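# Fold the towel once in half on the table

## Task

Leave the towel folded a single time across its middle, end onto end, with its edges about aligned and no extra folds. It must lie flat, entirely on the tabletop and away from the basket, with no lumps or raised parts. Finish with both grippers released and moved away; a fold that stays only because the robot holds it does not count.

## Robot and tools

Robot: two arms, left_arm and right_arm, each with a two-finger gripper. Both report in one shared scene frame: origin on the tabletop midway between the arms, +x out across the table, +z up, and left_arm on the +y side. The names do not match image sides. Arm bases sit at left_arm (-0.039, +0.236, 0) and right_arm (+0.005, -0.297, 0) m, each turned slightly about z.

Gripper axes: the fingers point along the gripper's +z and close along its y. The reported end_effector_position is the spot between the finger pads, roughly 1 cm short of the tips. Reported positions can be off, more so at long reach, and arms tend to finish a centimetre or more below the aim. Joint limits (rad): waist -2.618..3.054, shoulder 0..3.142, elbow 0..3.142, wrist pitch -1.571..1.571, wrist yaw -1.571..1.571, wrist roll -2.094..2.094.

execute_actions(actions): a list of actions run one after another. Each action is a table of at most 15 rows; each row lasts one control step of 1/30 s, and if fewer than 15 rows are given the final row repeats to fill 15 steps. A row is a single flat list of 14 numbers, each in [-1, 1], covering both arms even if one stays still: left_arm dx, dy, dz, rx, ry, rz, opening, then right_arm in that same order. dx..rz are an offset, not a pose: they give the target relative to where that gripper measured at the start of the action (for a call's first action, the last pose shown in this scene), expressed in the gripper's own axes. Every row is relative to that same start, not to the row before. Scale: 1.0 equals 0.6 m of translation or 180 degrees; rx, ry, rz form one rotation vector. Opening is absolute, not an offset: +1 fully open (0.094 m), -1 closed. Per step the controller limits the target to 70 mm and 16 degrees from the measured pose, so large offsets need several actions; after an action the arm travels only to its last clipped target. Position wins over orientation if both cannot be met. An empty list just returns the current state and images.

move(target, speed, blocking): target is one 14-number row laid out exactly as above (offsets in each gripper's axes from the pose in the latest result that showed one, opening absolute). Each gripper follows a straight line toward its target; both paths finish together, lasting 0.5 to 10 s, stopping short if more time would be needed. speed is the top path speed in m/s, 0.002 to 0.5 (default 0.25); turning is capped at twice that in rad/s. Openings are applied at the start. Paths do not avoid obstacles or the other arm, and grippers can lag, drift or overshoot speed, mainly with a nearly straight arm. Faster contact and aiming further past the contact both press harder. blocking=false returns after 0.5 s while motion continues; until a result shows the move ended, further actions or moves are refused, so use wait or stop first. The result adds a move: line: done, off_target, moving, held or fault, plus limits such as paced (target clipped) or held (some steps blocked; afterwards the arm may go much faster than speed), and each gripper's distance from its target. If only one arm is named, the other finished fine.

wait(seconds): 0 to 10; the robot keeps its last command and a running move continues; wait(0) checks progress. stop(): brakes a running move (needs room; fingers keep moving). zoom_image(camera, region): camera is cam_high, cam_left_wrist or cam_right_wrist; region [x0, y0, x1, y1] in that image's pixels from the top-left, at most 504 by 504. read_manual(section): returns URDF licence texts only, default "licences". finished_scene(scene): ends the current scene, given its number; irreversible, and the result reports success.

Results: a state line with each gripper's position (m) and quat_wxyz; Hand target lines (where the controller is now driving each gripper); joint positions (last value is finger opening in m), joint torques, grip_measured on the command scale, step readings with HELD marks, and images from cam_high (504x504) and both wrist fisheye cameras (616x616). A "pose unreachable" line means the clearance check altered or blocked that arm's command. FAULT lines mean an arm was stopped.

Holding: zero offsets can let an arm slowly sink; to keep an arm still, first send the offset back to its desired pose, then zeros, raising the aim if it still droops. To grip, command an opening below grip_measured, about 0.03 lower for a firm hold; thin cloth receives less squeeze. Occasional external tugs or pushes may happen.

Avoid: knocking anything off the table (fails the task), arms striking or pushing each other, drops, slams and very hard presses. Motors heat while holding loads: MOTOR HOT at 75 °C, a 10 s stop of that arm at 90 °C, and at 100 °C the arm goes limp and falls. The simulation keeps running while you compose replies; the robot holds its last command meanwhile.

Each tool is called after "Request:" as a command line: name --argument value for each argument, lists and objects as JSON in quotes; but a table of rows of numbers goes row by row, as --pt "numbers of a row", without its own name.

## Session

Request:
execute_actions --actions '[]'

Scene clock: 0.00 s.
left_arm: end_effector_position=(+0.1282, -0.1816, +0.0581) grip_measured=+1.000 end_effector_quat_wxyz=(+0.296, +0.310, +0.897, -0.107) | right_arm: end_effector_position=(+0.2518, -0.3707, +0.0439) grip_measured=+1.000 end_effector_quat_wxyz=(+0.229, +0.167, +0.958, -0.037)
Joint positions: left_arm=[-1.129  1.868  1.18  -0.35  -0.373 -0.568  0.094] | right_arm=[-0.079  1.146  0.526 -0.483  0.026  0.064  0.094]
Joint velocities: left_arm=[-0.017  0.002 -0.002 -0.022  0.007 -0.081  0.   ] | right_arm=[ 0.012  0.002 -0.007  0.007 -0.081 -0.066  0.   ]
Joint torques (N m, as the arm reports them, + toward a larger angle): no reading
Hand target (left_arm): +0.128, -0.179, +0.057; +0.294, +0.311, +0.898, -0.100
Hand target (right_arm): +0.258, -0.373, +0.051; +0.243, +0.167, +0.955, -0.039

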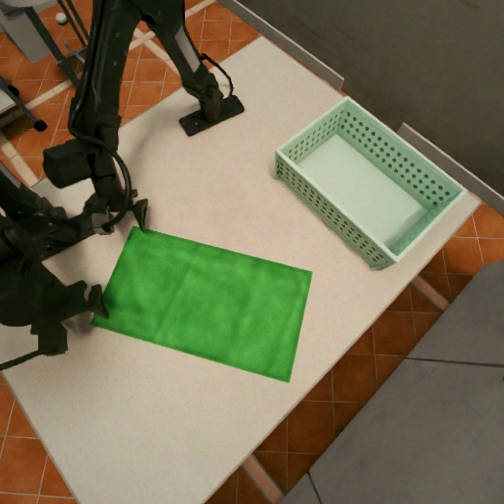

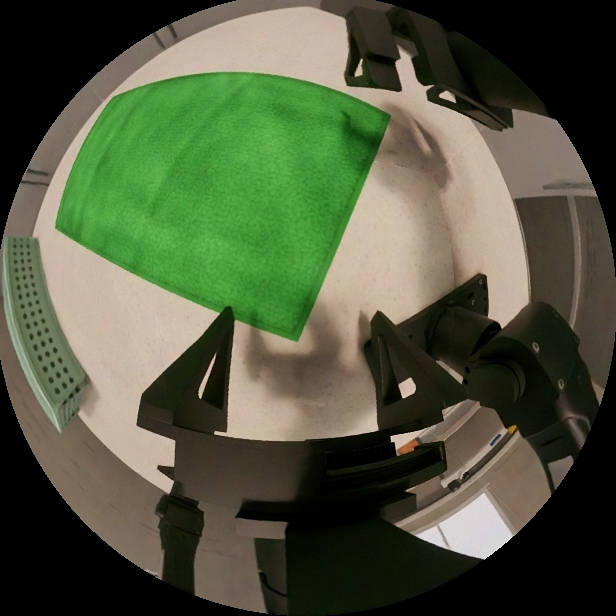

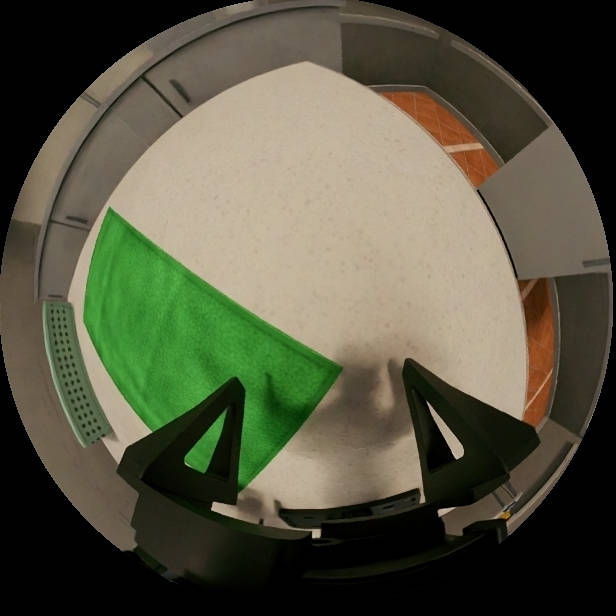

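Request:
move --target '[0.042,0,0.038,0,0,0,0.1,0.041,0,0.015,0,0,0,0.1]' --speed 0.08

Scene clock: 8.57 s.
left_arm: end_effector_position=(+0.1284, -0.1827, +0.0351) grip_measured=+0.103 end_effector_quat_wxyz=(+0.301, +0.305, +0.896, -0.117) | right_arm: end_effector_position=(+0.2312, -0.3649, +0.0216) grip_measured=+0.102 end_effector_quat_wxyz=(+0.212, +0.168, +0.962, -0.035)
Joint positions: left_arm=[-1.129  1.904  1.113 -0.224 -0.373 -0.574  0.052] | right_arm=[-0.079  1.117  0.432 -0.453  0.026  0.064  0.052]
Joint velocities: left_arm=[-0.002  0.012  0.002  0.037  0.081 -0.007 -0.001] | right_arm=[-0.007 -0.002 -0.022 -0.037  0.037 -0.007  0.   ]
Joint torques (N m, as the arm reports them, + toward a larger angle): left_arm=[-0.72 -9.35  5.91  1.25 -0.21 -0.04] | right_arm=[ 0.41 -4.71  5.82  1.45  0.06  0.06]
Hand target (left_arm): +0.123, -0.178, +0.025; +0.295, +0.310, +0.897, -0.107
Hand target (right_arm): +0.235, -0.365, +0.025; +0.229, +0.167, +0.958, -0.037
Off the commanded pose (left_arm): 0.013 m, 1 deg.
Off the commanded pose (right_arm): 0.005 m, 2 deg.
move: off_target (left_arm)
camera_calibration (this result's frames):
cam_left_wrist: T_world_to_cam=[[-0.581942, -0.8056, 0.111137, -0.0761137], [-0.779175, 0.591475, 0.207471, 0.216574], [-0.232873, 0.0341412, -0.971908, 0.185646], [0, 0, 0, 1]] pos_world=[0.167687, -0.195754, 0.143957]
cam_right_wrist: T_world_to_cam=[[-0.465954, -0.87716, -0.116097, -0.204684], [-0.884605, 0.459002, 0.082409, 0.41053], [-0.0189974, 0.141098, -0.989813, 0.167004], [0, 0, 0, 1]] pos_world=[0.270956, -0.391538, 0.107709]

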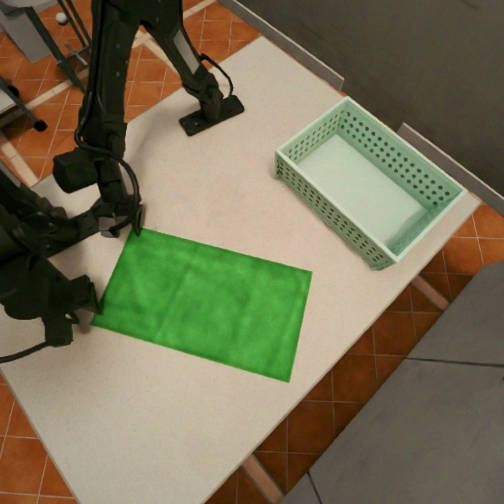

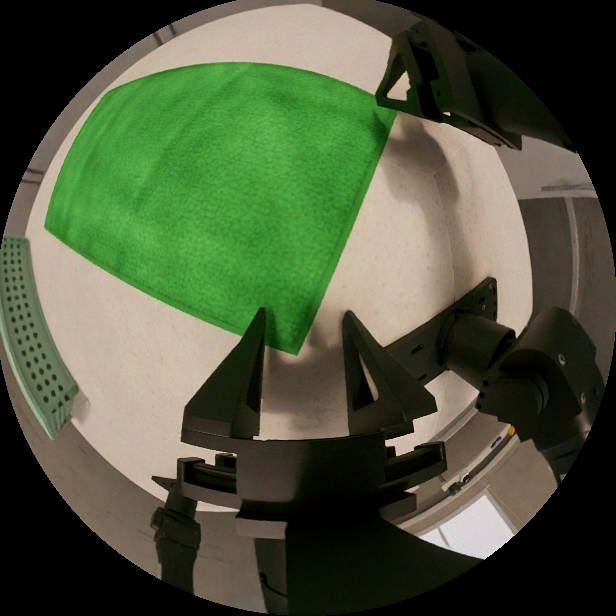

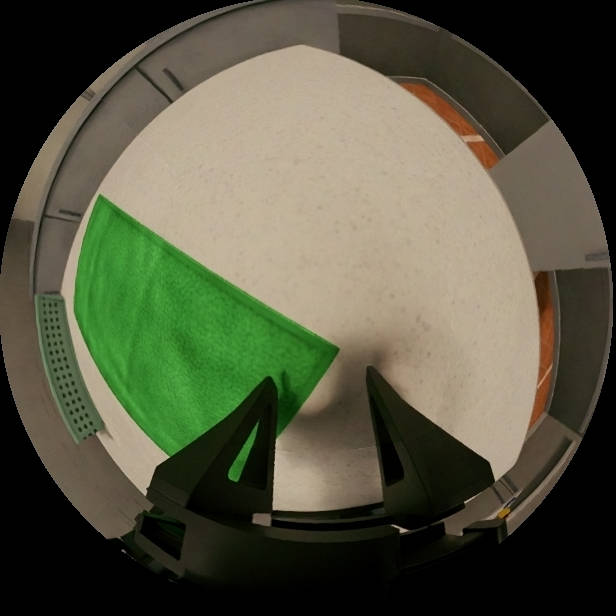

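Request:
move --target '[0.03,0.012,0.045,0,0,0,0.1,0.0,0.012,0.03,0,0,0,0.1]' --speed 0.04

Scene clock: 10.87 s.
left_arm: end_effector_position=(+0.1318, -0.1915, +0.0228) grip_measured=+0.103 end_effector_quat_wxyz=(+0.314, +0.300, +0.890, -0.139) | right_arm: end_effector_position=(+0.2430, -0.3624, +0.0121) grip_measured=+0.102 end_effector_quat_wxyz=(+0.213, +0.168, +0.962, -0.033)
Joint positions: left_arm=[-1.124  1.941  1.073 -0.092 -0.367 -0.565  0.052] | right_arm=[-0.051  1.2    0.432 -0.368  0.033  0.091  0.052]
Joint velocities: left_arm=[-0.017 -0.002  0.002  0.007  0.037  0.022 -0.   ] | right_arm=[ 0.012  0.007 -0.002 -0.066 -0.022  0.022 -0.   ]
Joint torques (N m, as the arm reports them, + toward a larger angle): left_arm=[ 0.9  -8.24  5.16  1.33 -0.12  0.07] | right_arm=[ 0.65 -2.57  4.81  1.46  0.1   0.05]
Hand target (left_arm): +0.134, -0.179, +0.003; +0.301, +0.305, +0.896, -0.117
Hand target (right_arm): +0.240, -0.361, +0.006; +0.211, +0.167, +0.962, -0.036
Off the commanded pose (left_arm): 0.024 m, 3 deg.
Off the commanded pose (right_arm): 0.007 m, 0 deg.
move: off_target (left_arm)
camera_calibration (this result's frames):
cam_left_wrist: T_world_to_cam=[[-0.587682, -0.796027, 0.144811, -0.0780288], [-0.77838, 0.605089, 0.167307, 0.230307], [-0.220804, -0.0143945, -0.975212, 0.163887], [0, 0, 0, 1]] pos_world=[0.169597, -0.19911, 0.132592]
cam_right_wrist: T_world_to_cam=[[-0.464957, -0.87698, -0.121332, -0.198144], [-0.885201, 0.458138, 0.080798, 0.420469], [-0.0152716, 0.144971, -0.989318, 0.157994], [0, 0, 0, 1]] pos_world=[0.282484, -0.389306, 0.0982925]

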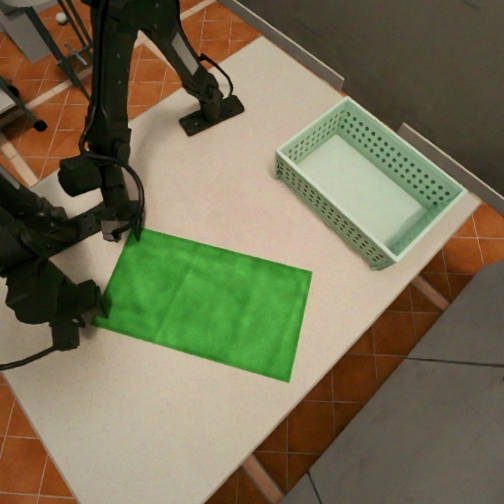

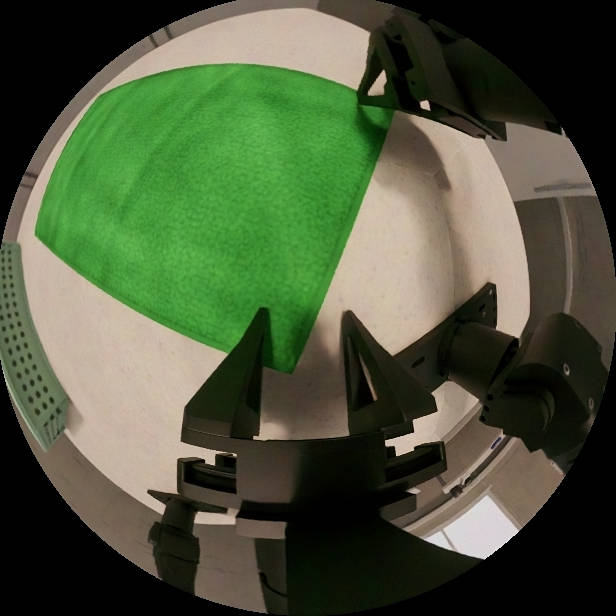

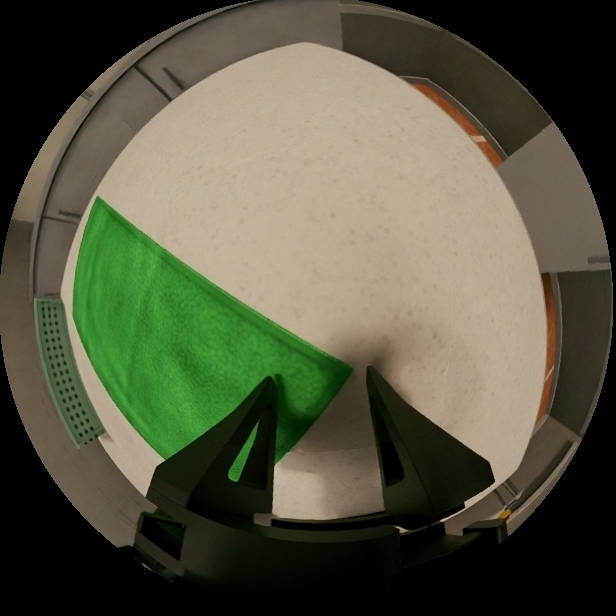

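Request:
move --target '[0.012,0.015,-0.035,-0.035,0,0,0.1,0.008,0,0.018,-0.01,0,0,0.1]' --speed 0.06

Request:
move --target '[0.035,0.01,0.035,-0.012,0,0,0.1,0.008,0,0.018,0,0,0,0.1]' --speed 0.04

Scene clock: 13.23 s.
left_arm: end_effector_position=(+0.1257, -0.1723, +0.0266) grip_measured=+0.103 end_effector_quat_wxyz=(+0.326, +0.281, +0.898, -0.094) | right_arm: end_effector_position=(+0.2455, -0.3614, +0.0061) grip_measured=+0.102 end_effector_quat_wxyz=(+0.218, +0.165, +0.962, -0.019)
Joint positions: left_arm=[-1.166  1.914  1.073 -0.202 -0.471 -0.637  0.052] | right_arm=[-0.073  1.225  0.415 -0.32  -0.006  0.071  0.052]
Joint velocities: left_arm=[ 0.002  0.012 -0.007  0.007 -0.022  0.007  0.   ] | right_arm=[ 0.002 -0.002 -0.007  0.007 -0.022  0.007 -0.001]
Joint torques (N m, as the arm reports them, + toward a larger angle): left_arm=[ -0.82 -11.09   8.46   0.95  -0.34  -0.03] | right_arm=[-0.76 -2.44  5.16  1.46 -0.06 -0.07]
Hand target (left_arm): +0.123, -0.172, +0.034; +0.330, +0.282, +0.896, -0.090
Hand target (right_arm): +0.243, -0.362, +0.001; +0.216, +0.165, +0.962, -0.017
Off the commanded pose (left_arm): 0.008 m, 1 deg.
Off the commanded pose (right_arm): 0.006 m, 0 deg.
move: done
camera_calibration (this result's frames):
cam_left_wrist: T_world_to_cam=[[-0.535084, -0.841812, 0.0709827, -0.0794584], [-0.824613, 0.538709, 0.172645, 0.207585], [-0.183574, 0.0338464, -0.982423, 0.170396], [0, 0, 0, 1]] pos_world=[0.15994, -0.184484, 0.137203]
cam_right_wrist: T_world_to_cam=[[-0.451819, -0.879681, -0.148397, -0.200937], [-0.892095, 0.444578, 0.0807222, 0.419491], [-0.00503592, 0.168856, -0.985628, 0.157994], [0, 0, 0, 1]] pos_world=[0.284235, -0.389935, 0.0920429]

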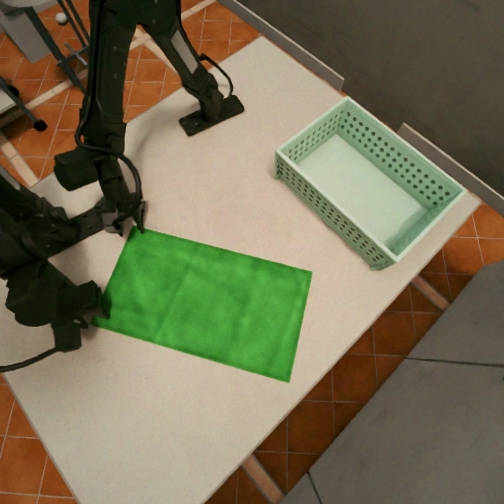

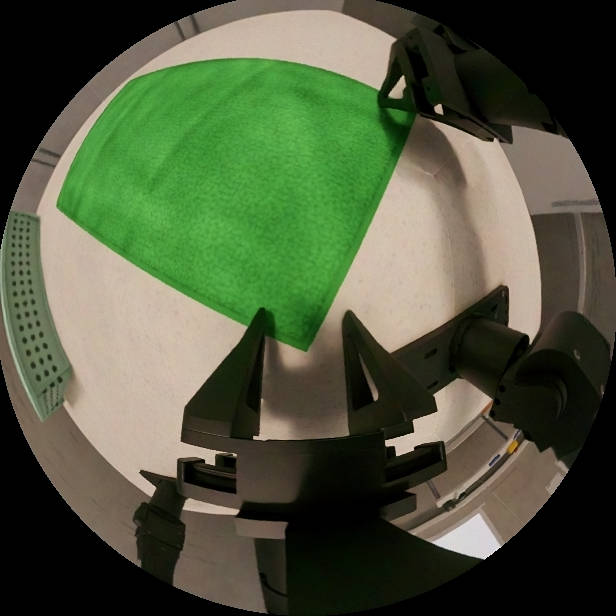

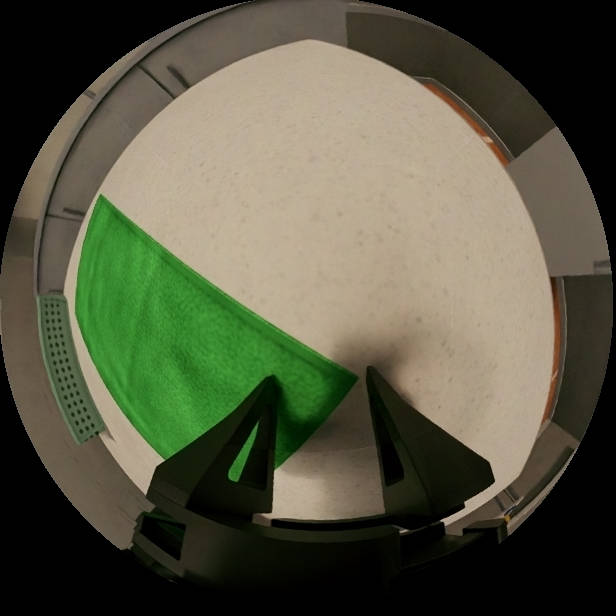

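Scene clock: 14.30 s.
left_arm: end_effector_position=(+0.1320, -0.1798, +0.0195) grip_measured=+0.103 end_effector_quat_wxyz=(+0.346, +0.266, +0.894, -0.103) | right_arm: end_effector_position=(+0.2537, -0.3637, +0.0054) grip_measured=+0.102 end_effector_quat_wxyz=(+0.230, +0.164, +0.959, -0.020)
Joint positions: left_arm=[-1.166  1.953  1.061 -0.111 -0.501 -0.646  0.052] | right_arm=[-0.073  1.252  0.415 -0.269 -0.006  0.071  0.052]
Joint velocities: left_arm=[ 0.002  0.012 -0.017  0.007  0.007 -0.007 -0.   ] | right_arm=[-0.002  0.022 -0.012 -0.066 -0.022 -0.066 -0.001]
Joint torques (N m, as the arm reports them, + toward a larger angle): left_arm=[-0.39 -8.33  4.42  1.13 -0.24 -0.08] | right_arm=[ 0.06 -2.49  4.15  1.43  0.02  0.02]
Hand target (left_arm): +0.127, -0.165, -0.002; +0.331, +0.275, +0.899, -0.077
Hand target (right_arm): +0.245, -0.361, -0.005; +0.217, +0.165, +0.962, -0.019
Off the commanded pose (left_arm): 0.027 m, 4 deg.
Off the commanded pose (right_arm): 0.014 m, 1 deg.
move: off_target (left_arm, right_arm)
camera_calibration (this result's frames):
cam_left_wrist: T_world_to_cam=[[-0.518826, -0.850335, 0.0880324, -0.0858229], [-0.840847, 0.526178, 0.12694, 0.218794], [-0.154262, -0.00816202, -0.987996, 0.153532], [0, 0, 0, 1]] pos_world=[0.163129, -0.18685, 0.131471]
cam_right_wrist: T_world_to_cam=[[-0.448212, -0.880674, -0.153359, -0.200562], [-0.893735, 0.44503, 0.0564463, 0.428612], [0.0185383, 0.162362, -0.986557, 0.149411], [0, 0, 0, 1]] pos_world=[0.290402, -0.391634, 0.092451]

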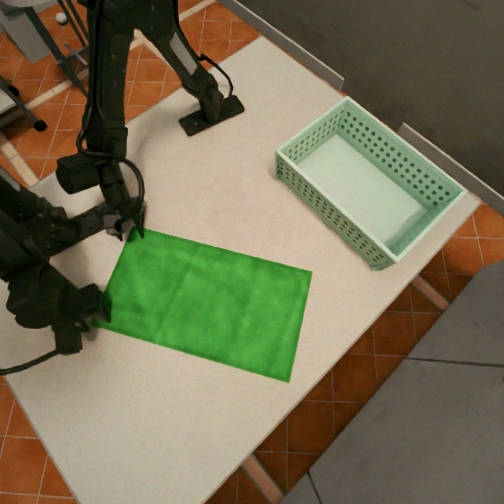

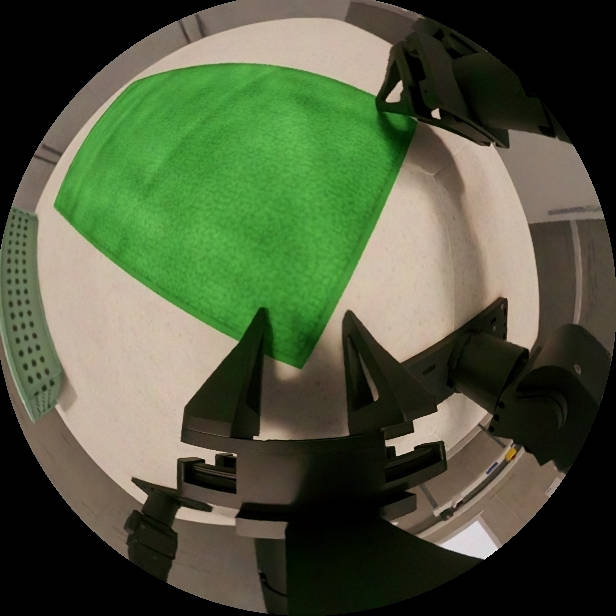

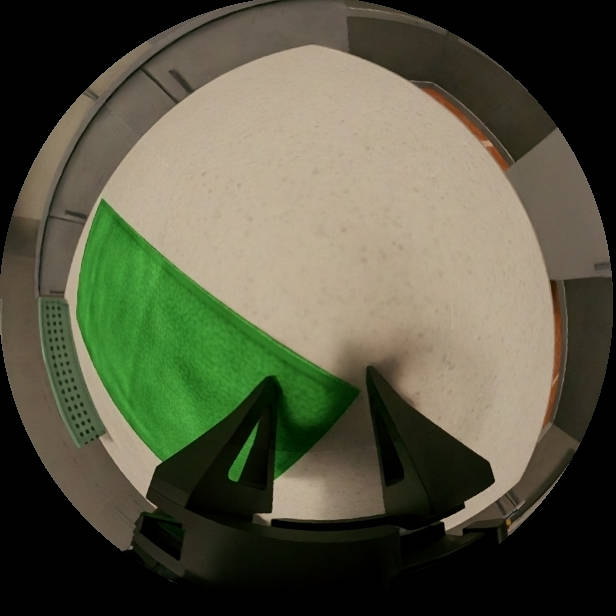

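Request:
execute_actions --actions '[[[0.045,0,0.02,0,0.03,0,0.1,0.035,0.005,0.015,0,0.02,0,0.1]],[[0.035,0,0.02,0,0.02,0,-0.3,0.02,0,0.015,0,0.01,0,-0.3]],[[0.035,0,0.02,0,0.02,0,-0.7,0.02,0,0.015,0,0.01,0,-0.7]],[[0.035,0,0.02,0,0.02,0,-1,0.02,0,0.015,0,0.01,0,-1]]]'

Request:
move --target '[-0.05,0.02,-0.06,0,0,0,-1,-0.05,0.01,-0.07,0,0,0,-1]' --speed 0.08

Scene clock: 17.57 s.
left_arm: end_effector_position=(+0.1315, -0.1925, +0.0208) grip_measured=-0.968 end_effector_quat_wxyz=(+0.346, +0.230, +0.898, -0.143) | right_arm: end_effector_position=(+0.2690, -0.3661, +0.0048) grip_measured=-0.962 end_effector_quat_wxyz=(+0.252, +0.164, +0.953, -0.021)
Joint positions: left_arm=[-1.166  1.967  1.061 -0.042 -0.482 -0.715  0.002] | right_arm=[-0.065  1.3    0.415 -0.174 -0.003  0.08   0.002]
Joint velocities: left_arm=[ 0.007 -0.002  0.007 -0.022 -0.007 -0.007 -0.   ] | right_arm=[ 0.007 -0.012 -0.007 -0.007  0.022 -0.037  0.   ]
Joint torques (N m, as the arm reports them, + toward a larger angle): left_arm=[ 0.07 -7.58  7.34  0.97  0.09 -0.04] | right_arm=[ 0.1  -2.03  4.7   1.31  0.02  0.03]
Hand target (left_arm): +0.125, -0.184, -0.002; +0.318, +0.243, +0.909, -0.120
Hand target (right_arm): +0.257, -0.362, -0.008; +0.229, +0.165, +0.959, -0.019
Off the commanded pose (left_arm): 0.026 m, 5 deg.
Off the commanded pose (right_arm): 0.018 m, 3 deg.
Step readings (end_effector_position; steps 1 to 15: 1st action; 16 to 30: 2nd action; 31 to 45: 3rd action; 46 to 60: 4th action):
0: left_arm (+0.1321, -0.1798, +0.0195) | right_arm (+0.2539, -0.3637, +0.0054)
1: left_arm (+0.1315, -0.1800, +0.0187) | right_arm (+0.2537, -0.3635, +0.0050)
2: left_arm (+0.1314, -0.1800, +0.0182) | right_arm (+0.2536, -0.3634, +0.0046)
4: left_arm (+0.1314, -0.1800, +0.0182) | right_arm (+0.2537, -0.3635, +0.0046)
8: left_arm (+0.1314, -0.1800, +0.0182) | right_arm (+0.2538, -0.3635, +0.0046)
15: left_arm (+0.1314, -0.1801, +0.0182) | right_arm (+0.2538, -0.3635, +0.0046)
16: left_arm (+0.1317, -0.1805, +0.0187) | right_arm (+0.2545, -0.3638, +0.0048)
17: left_arm (+0.1318, -0.1810, +0.0190) | right_arm (+0.2555, -0.3639, +0.0046)
19: left_arm (+0.1317, -0.1822, +0.0195) | right_arm (+0.2572, -0.3643, +0.0046)
23: left_arm (+0.1318, -0.1831, +0.0192) | right_arm (+0.2578, -0.3644, +0.0046)
30: left_arm (+0.1318, -0.1833, +0.0193) | right_arm (+0.2579, -0.3644, +0.0046)
31: left_arm (+0.1318, -0.1836, +0.0195) | right_arm (+0.2584, -0.3645, +0.0046)
32: left_arm (+0.1318, -0.1842, +0.0196) | right_arm (+0.2600, -0.3645, +0.0047)
34: left_arm (+0.1318, -0.1855, +0.0194) | right_arm (+0.2619, -0.3646, +0.0046)
38: left_arm (+0.1319, -0.1865, +0.0196) | right_arm (+0.2632, -0.3648, +0.0047)
45: left_arm (+0.1320, -0.1869, +0.0197) | right_arm (+0.2636, -0.3650, +0.0048)
46: left_arm (+0.1320, -0.1873, +0.0197) | right_arm (+0.2642, -0.3648, +0.0048)
47: left_arm (+0.1322, -0.1885, +0.0201) | right_arm (+0.2655, -0.3650, +0.0048)
49: left_arm (+0.1319, -0.1907, +0.0207) | right_arm (+0.2671, -0.3657, +0.0046)
53: left_arm (+0.1316, -0.1921, +0.0208) | right_arm (+0.2686, -0.3660, +0.0048)
60: end_effector_position above
camera_calibration (this result's frames):
cam_left_wrist: T_world_to_cam=[[-0.480492, -0.857188, 0.185353, -0.105426], [-0.857615, 0.503448, 0.105056, 0.223178], [-0.183368, -0.108483, -0.97704, 0.138936], [0, 0, 0, 1]] pos_world=[0.166221, -0.187656, 0.131841]
cam_right_wrist: T_world_to_cam=[[-0.442048, -0.881752, -0.164642, -0.197945], [-0.894687, 0.44657, 0.0105143, 0.444426], [0.0642533, 0.151951, -0.986297, 0.132854], [0, 0, 0, 1]] pos_world=[0.301585, -0.393193, 0.0937702]

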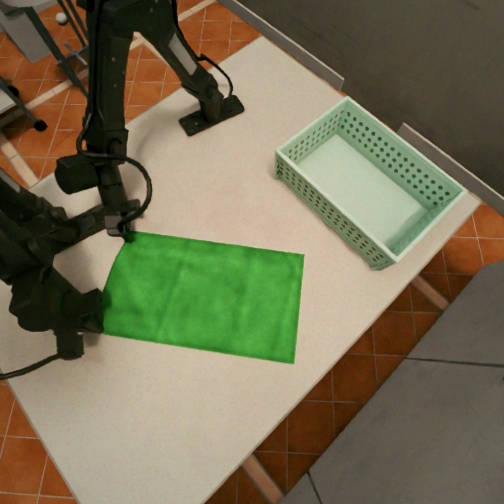

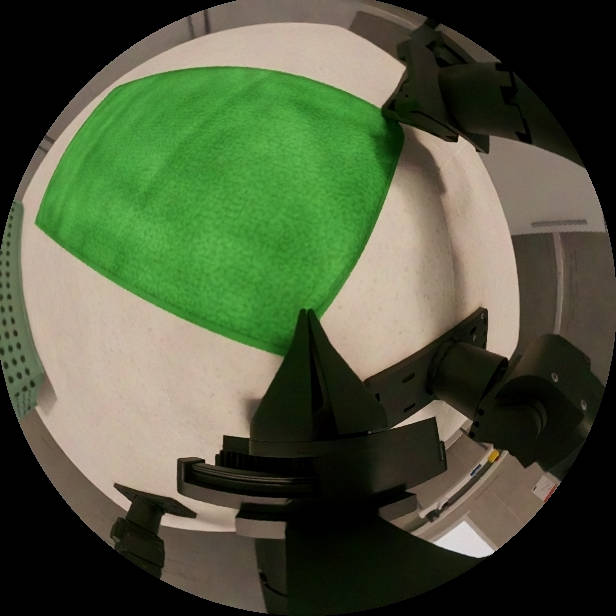

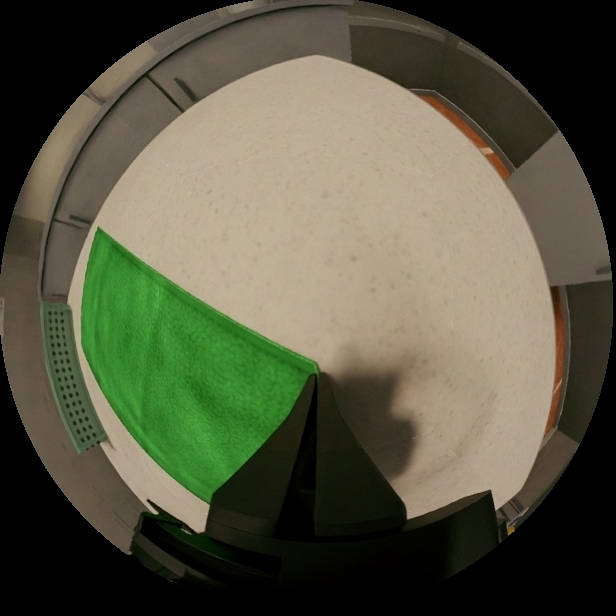

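Scene clock: 18.80 s.
left_arm: end_effector_position=(+0.1338, -0.1816, +0.0642) grip_measured=-0.968 end_effector_quat_wxyz=(+0.349, +0.229, +0.896, -0.153) | right_arm: end_effector_position=(+0.2631, -0.3617, +0.0366) grip_measured=-0.962 end_effector_quat_wxyz=(+0.226, +0.165, +0.960, -0.017)
Joint positions: left_arm=[-1.152  1.83   1.061 -0.151 -0.47  -0.698  0.001] | right_arm=[-0.054  1.212  0.537 -0.438 -0.003  0.091  0.002]
Joint velocities: left_arm=[-0.002  0.012 -0.007 -0.051 -0.066  0.066 -0.001] | right_arm=[ 0.002  0.037  0.002  0.051  0.037 -0.007  0.   ]
Joint torques (N m, as the arm reports them, + toward a larger angle): left_arm=[  0.83 -10.49   8.42   1.07  -0.17   0.06] | right_arm=[ 0.58 -5.85 10.27  1.15  0.11  0.07]
Hand target (left_arm): +0.137, -0.176, +0.066; +0.346, +0.230, +0.898, -0.143
Hand target (right_arm): +0.276, -0.364, +0.056; +0.253, +0.164, +0.953, -0.021
Off the commanded pose (left_arm): 0.006 m, 1 deg.
Off the commanded pose (right_arm): 0.023 m, 3 deg.
move: off_target (right_arm)
camera_calibration (this result's frames):
cam_left_wrist: T_world_to_cam=[[-0.48497, -0.851118, 0.201004, -0.102252], [-0.85574, 0.509234, 0.0915908, 0.216796], [-0.180313, -0.127588, -0.975299, 0.178922], [0, 0, 0, 1]] pos_world=[0.168193, -0.1746, 0.175199]
cam_right_wrist: T_world_to_cam=[[-0.449621, -0.879124, -0.158053, -0.188736], [-0.89312, 0.44511, 0.0649094, 0.43389], [0.0132875, 0.170345, -0.985295, 0.183937], [0, 0, 0, 1]] pos_world=[0.300212, -0.390384, 0.123239]

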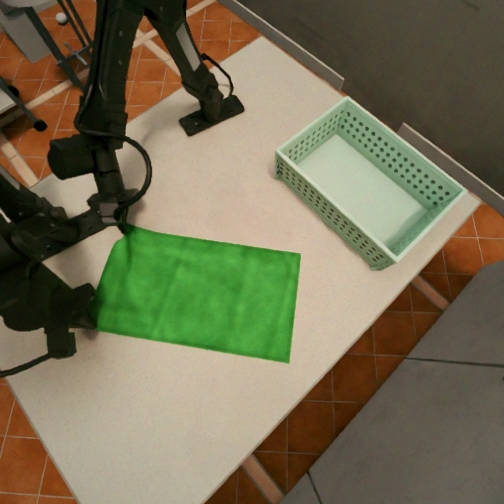

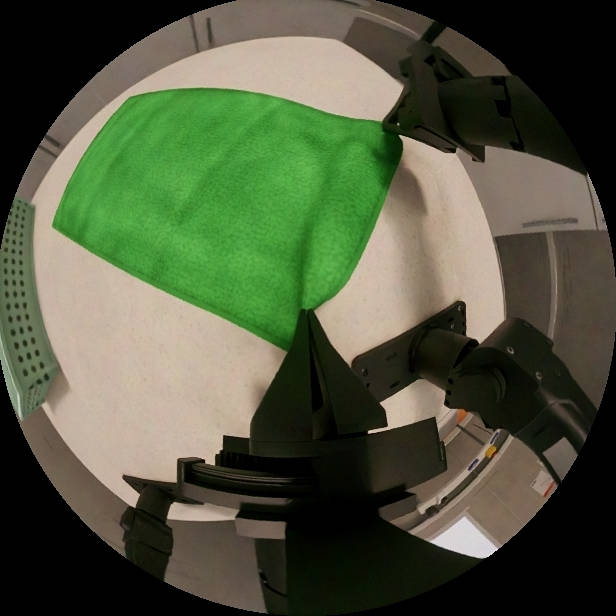

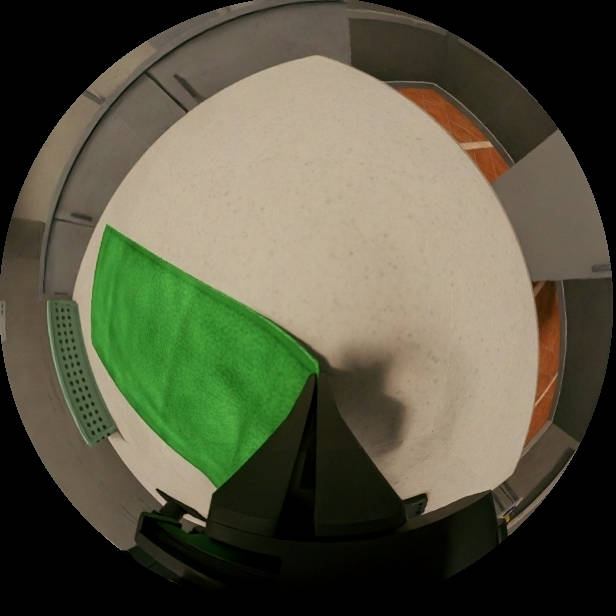

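Request:
move --target '[-0.231,0.115,-0.168,0,0,0,-1,-0.235,0.156,-0.231,0,-0.07,0,-1]' --speed 0.15

Scene clock: 22.60 s.
left_arm: end_effector_position=(+0.2015, -0.1248, +0.2171) grip_measured=-0.968 end_effector_quat_wxyz=(+0.352, +0.228, +0.894, -0.156) | right_arm: end_effector_position=(+0.3464, -0.3003, +0.2111) grip_measured=-0.962 end_effector_quat_wxyz=(+0.313, +0.156, +0.936, -0.036)
Joint positions: left_arm=[-0.902  1.556  1.363 -0.639 -0.309 -0.49   0.001] | right_arm=[ 0.302  1.307  1.219 -0.879  0.226  0.366  0.002]
Joint velocities: left_arm=[-0.007 -0.007 -0.017 -0.022 -0.066  0.066 -0.001] | right_arm=[ 0.002 -0.007  0.012 -0.022 -0.037 -0.037  0.001]
Joint torques (N m, as the arm reports them, + toward a larger angle): left_arm=[ 0.68 -8.64 11.02  1.18 -0.09  0.06] | right_arm=[ 0.52 -4.77 10.79  1.44  0.32  0.08]
Hand target (left_arm): +0.202, -0.120, +0.224; +0.350, +0.229, +0.895, -0.153
Hand target (right_arm): +0.352, -0.300, +0.226; +0.331, +0.160, +0.929, -0.039
Off the commanded pose (left_arm): 0.008 m, 1 deg.
Off the commanded pose (right_arm): 0.017 m, 2 deg.
move: off_target (right_arm)
camera_calibration (this result's frames):
cam_left_wrist: T_world_to_cam=[[-0.486662, -0.84891, 0.206184, -0.0523855], [-0.855424, 0.510961, 0.0846653, 0.23343], [-0.177225, -0.135171, -0.974844, 0.345864], [0, 0, 0, 1]] pos_world=[0.235484, -0.116993, 0.328201]
cam_right_wrist: T_world_to_cam=[[-0.418671, -0.89205, -0.170179, -0.0817153], [-0.889975, 0.44032, -0.118585, 0.505858], [0.180717, 0.101807, -0.978252, 0.264175], [0, 0, 0, 1]] pos_world=[0.368248, -0.322528, 0.304511]

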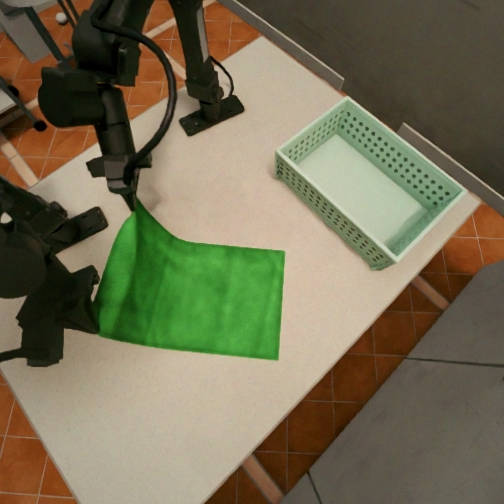

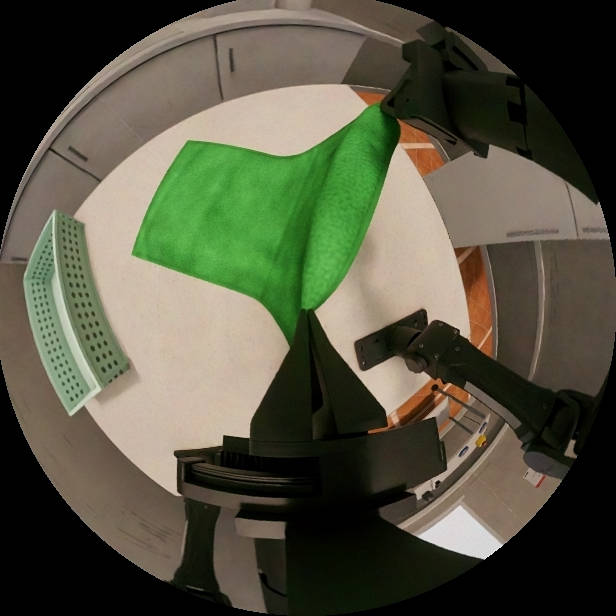

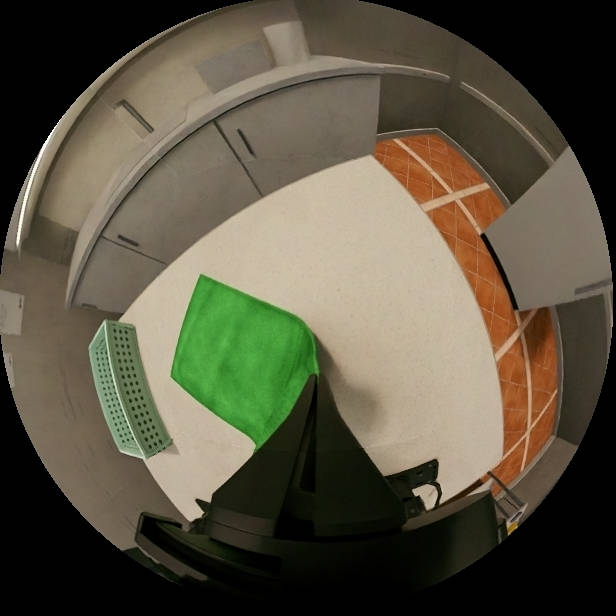

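Request:
move --target '[-0.063,0.279,0.098,-0.03,0.09,0,-1,-0.105,0.25,0.16,-0.04,-0.04,-0.04,-1]' --speed 0.15

Scene clock: 26.13 s.
left_arm: end_effector_position=(+0.3455, -0.0218, +0.1843) grip_measured=-0.968 end_effector_quat_wxyz=(+0.245, +0.227, +0.939, -0.083) | right_arm: end_effector_position=(+0.4802, -0.1954, +0.1516) grip_measured=-0.962 end_effector_quat_wxyz=(+0.340, +0.072, +0.938, -0.014)
Joint positions: left_arm=[-0.391  1.831  1.693 -0.911 -0.017 -0.119  0.001] | right_arm=[ 0.502  1.827  1.47  -0.565  0.267  0.37   0.002]
Joint velocities: left_arm=[-0.007 -0.017 -0.007 -0.051  0.022  0.066 -0.   ] | right_arm=[-0.007 -0.022  0.007 -0.022 -0.022 -0.051  0.001]
Joint torques (N m, as the arm reports them, + toward a larger angle): left_arm=[ 0.31 -9.25 10.85  0.93  0.04  0.05] | right_arm=[  0.34 -11.1   11.24   1.81   0.31  -0.04]
Hand target (left_arm): +0.344, -0.020, +0.183; +0.233, +0.231, +0.941, -0.081
Hand target (right_arm): +0.494, -0.191, +0.178; +0.377, +0.074, +0.923, -0.008
Off the commanded pose (left_arm): 0.003 m, 2 deg.
Off the commanded pose (right_arm): 0.030 m, 5 deg.
move: off_target (right_arm)
camera_calibration (this result's frames):
cam_left_wrist: T_world_to_cam=[[-0.419894, -0.899188, 0.123085, 0.103026], [-0.834136, 0.435795, 0.338081, 0.251102], [-0.357639, 0.0392884, -0.933033, 0.411788], [0, 0, 0, 1]] pos_world=[0.399984, -0.0329682, 0.286638]
cam_right_wrist: T_world_to_cam=[[-0.249259, -0.953807, -0.167694, -0.036077], [-0.945145, 0.277338, -0.172582, 0.574528], [0.211118, 0.115478, -0.970615, 0.158072], [0, 0, 0, 1]] pos_world=[0.500647, -0.212003, 0.246531]

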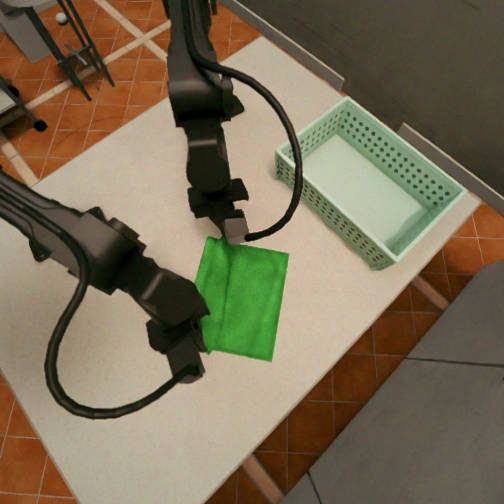

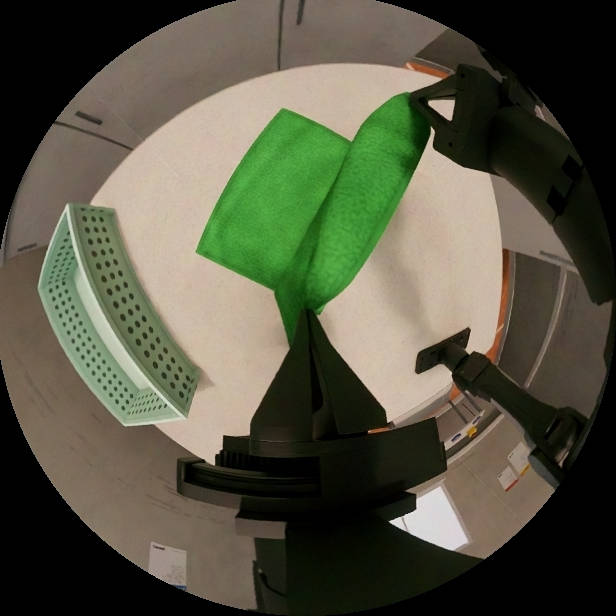

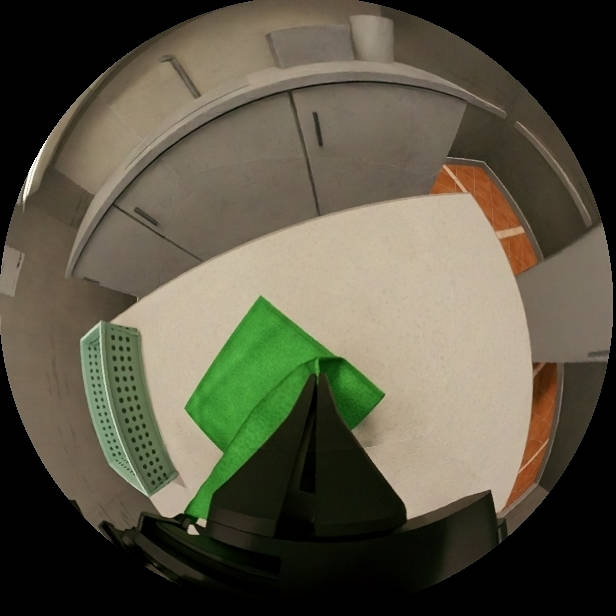

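Request:
move --target '[0.013,0.165,0.177,0,0,0.12,-1,-0.02,0.107,0.162,0,0,0.36,-1]' --speed 0.25

Request:
zoom_image --camera "cam_high" --region '[140,190,370,420]'

Scene clock: 31.67 s.
left_arm: end_effector_position=(+0.4337, +0.0345, +0.0969) grip_measured=-0.968 end_effector_quat_wxyz=(+0.270, +0.399, +0.876, -0.033) | right_arm: end_effector_position=(+0.5484, -0.1460, +0.0660) grip_measured=-0.962 end_effector_quat_wxyz=(+0.273, +0.563, +0.765, +0.153)
Joint positions: left_arm=[-0.164  2.031  1.607 -0.602  0.092  0.457  0.001] | right_arm=[ 0.553  2.241  1.772 -0.523  0.278  1.543  0.002]
Joint velocities: left_arm=[-0.012 -0.017  0.002 -0.066  0.037  0.022  0.   ] | right_arm=[-0.012 -0.027 -0.012  0.022 -0.066 -0.007 -0.001]
Joint torques (N m, as the arm reports them, + toward a larger angle): left_arm=[  0.77 -11.15   6.96   1.24   0.11   0.06] | right_arm=[  0.52 -14.63  10.91   1.5    0.37   0.05]
Hand target (left_arm): +0.431, +0.040, +0.085; +0.256, +0.399, +0.880, -0.036
Hand target (right_arm): +0.560, -0.141, +0.087; +0.295, +0.563, +0.753, +0.170
Off the commanded pose (left_arm): 0.014 m, 2 deg.
Off the commanded pose (right_arm): 0.024 m, 3 deg.
move: off_target (left_arm, right_arm)
camera_calibration (this result's frames):
cam_left_wrist: T_world_to_cam=[[-0.688925, -0.720525, -0.0789064, 0.331586], [-0.701681, 0.635662, 0.321834, 0.266892], [-0.181732, 0.277086, -0.943502, 0.276014], [0, 0, 0, 1]] pos_world=[0.465871, -0.00721647, 0.200689]
cam_right_wrist: T_world_to_cam=[[-0.778693, -0.149527, -0.609326, 0.45053], [-0.370657, 0.893224, 0.254488, 0.357146], [0.506212, 0.424019, -0.750971, -0.0764164], [0, 0, 0, 1]] pos_world=[0.521886, -0.219243, 0.126244]

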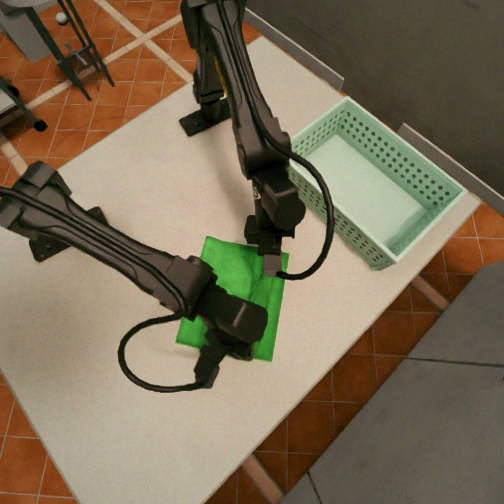

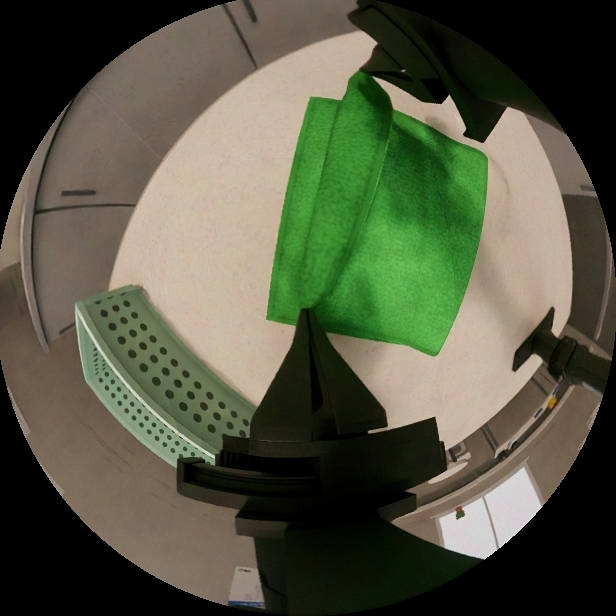

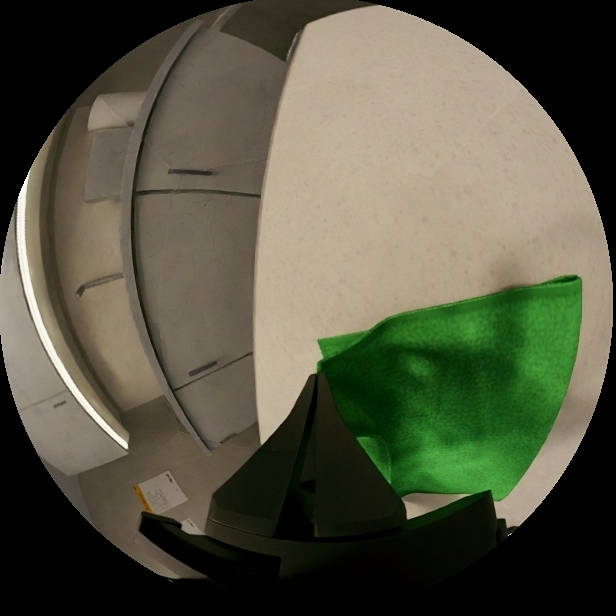

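Region (140, 190, 370, 420) of cam_high's 504x504 image, scaled by 2.191, with more detail than that image has.

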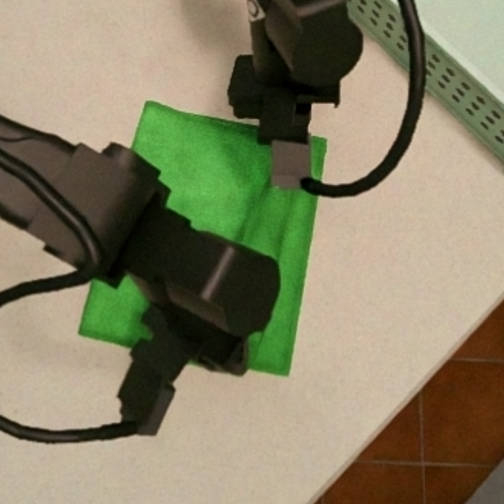

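Request:
move --target '[0.072,0.012,0.038,0.11,0,0,-1,-0.003,0.025,0.017,0.04,0,0.13,-1]' --speed 0.15

Scene clock: 35.50 s.
left_arm: end_effector_position=(+0.4299, +0.0562, +0.0629) grip_measured=-0.968 end_effector_quat_wxyz=(+0.218, +0.444, +0.851, -0.176) | right_arm: end_effector_position=(+0.5564, -0.1333, +0.0493) grip_measured=-0.962 end_effector_quat_wxyz=(+0.184, +0.716, +0.656, +0.148)
Joint positions: left_arm=[-0.003  2.176  1.708 -0.747  0.453  0.666  0.001] | right_arm=[ 0.553  2.441  2.132 -0.838  0.226  1.966  0.002]
Joint velocities: left_arm=[-0.002  0.012  0.017 -0.081  0.022 -0.095 -0.   ] | right_arm=[-0.007 -0.007 -0.002  0.007 -0.081  0.022 -0.   ]
Joint torques (N m, as the arm reports them, + toward a larger angle): left_arm=[  0.85 -11.62  10.17   0.54   0.28   0.08] | right_arm=[ -1.18 -16.09  10.83   1.01   0.33   0.05]
Hand target (left_arm): +0.426, +0.062, +0.058; +0.199, +0.439, +0.857, -0.183
Hand target (right_arm): +0.566, -0.143, +0.067; +0.201, +0.723, +0.642, +0.158
Off the commanded pose (left_arm): 0.010 m, 3 deg.
Off the commanded pose (right_arm): 0.022 m, 3 deg.
move: off_target (left_arm, right_arm)
camera_calibration (this result's frames):
cam_left_wrist: T_world_to_cam=[[-0.795653, -0.57641, 0.186247, 0.363025], [-0.511844, 0.804173, 0.302194, 0.171507], [-0.323962, 0.145112, -0.934875, 0.305273], [0, 0, 0, 1]] pos_world=[0.475524, 0.0270315, 0.165952]
cam_right_wrist: T_world_to_cam=[[-0.835095, 0.241699, -0.494164, 0.526394], [-0.0226644, 0.882428, 0.469902, 0.147338], [0.549638, 0.403613, -0.731433, -0.126216], [0, 0, 0, 1]] pos_world=[0.512301, -0.206301, 0.0985718]

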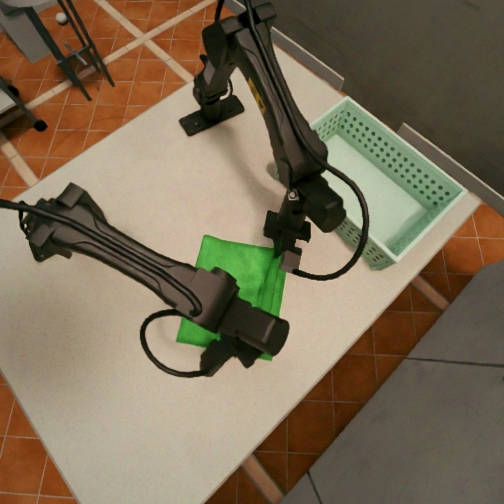

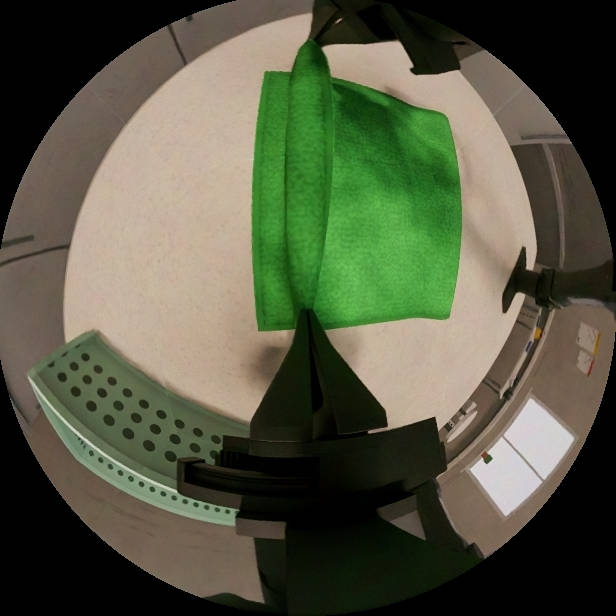

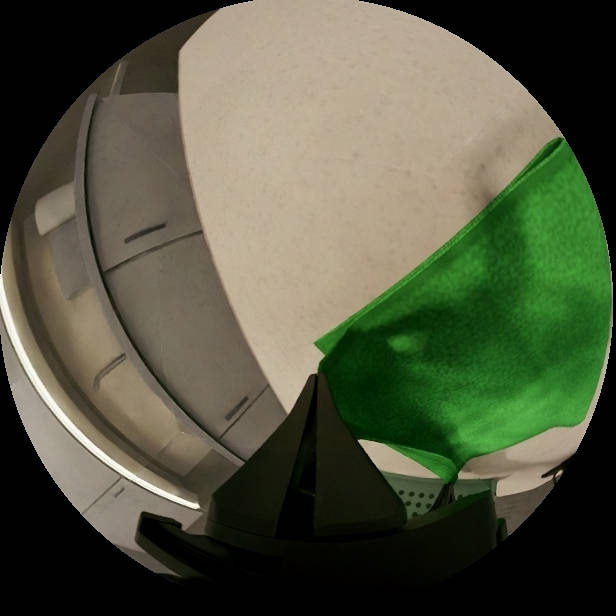

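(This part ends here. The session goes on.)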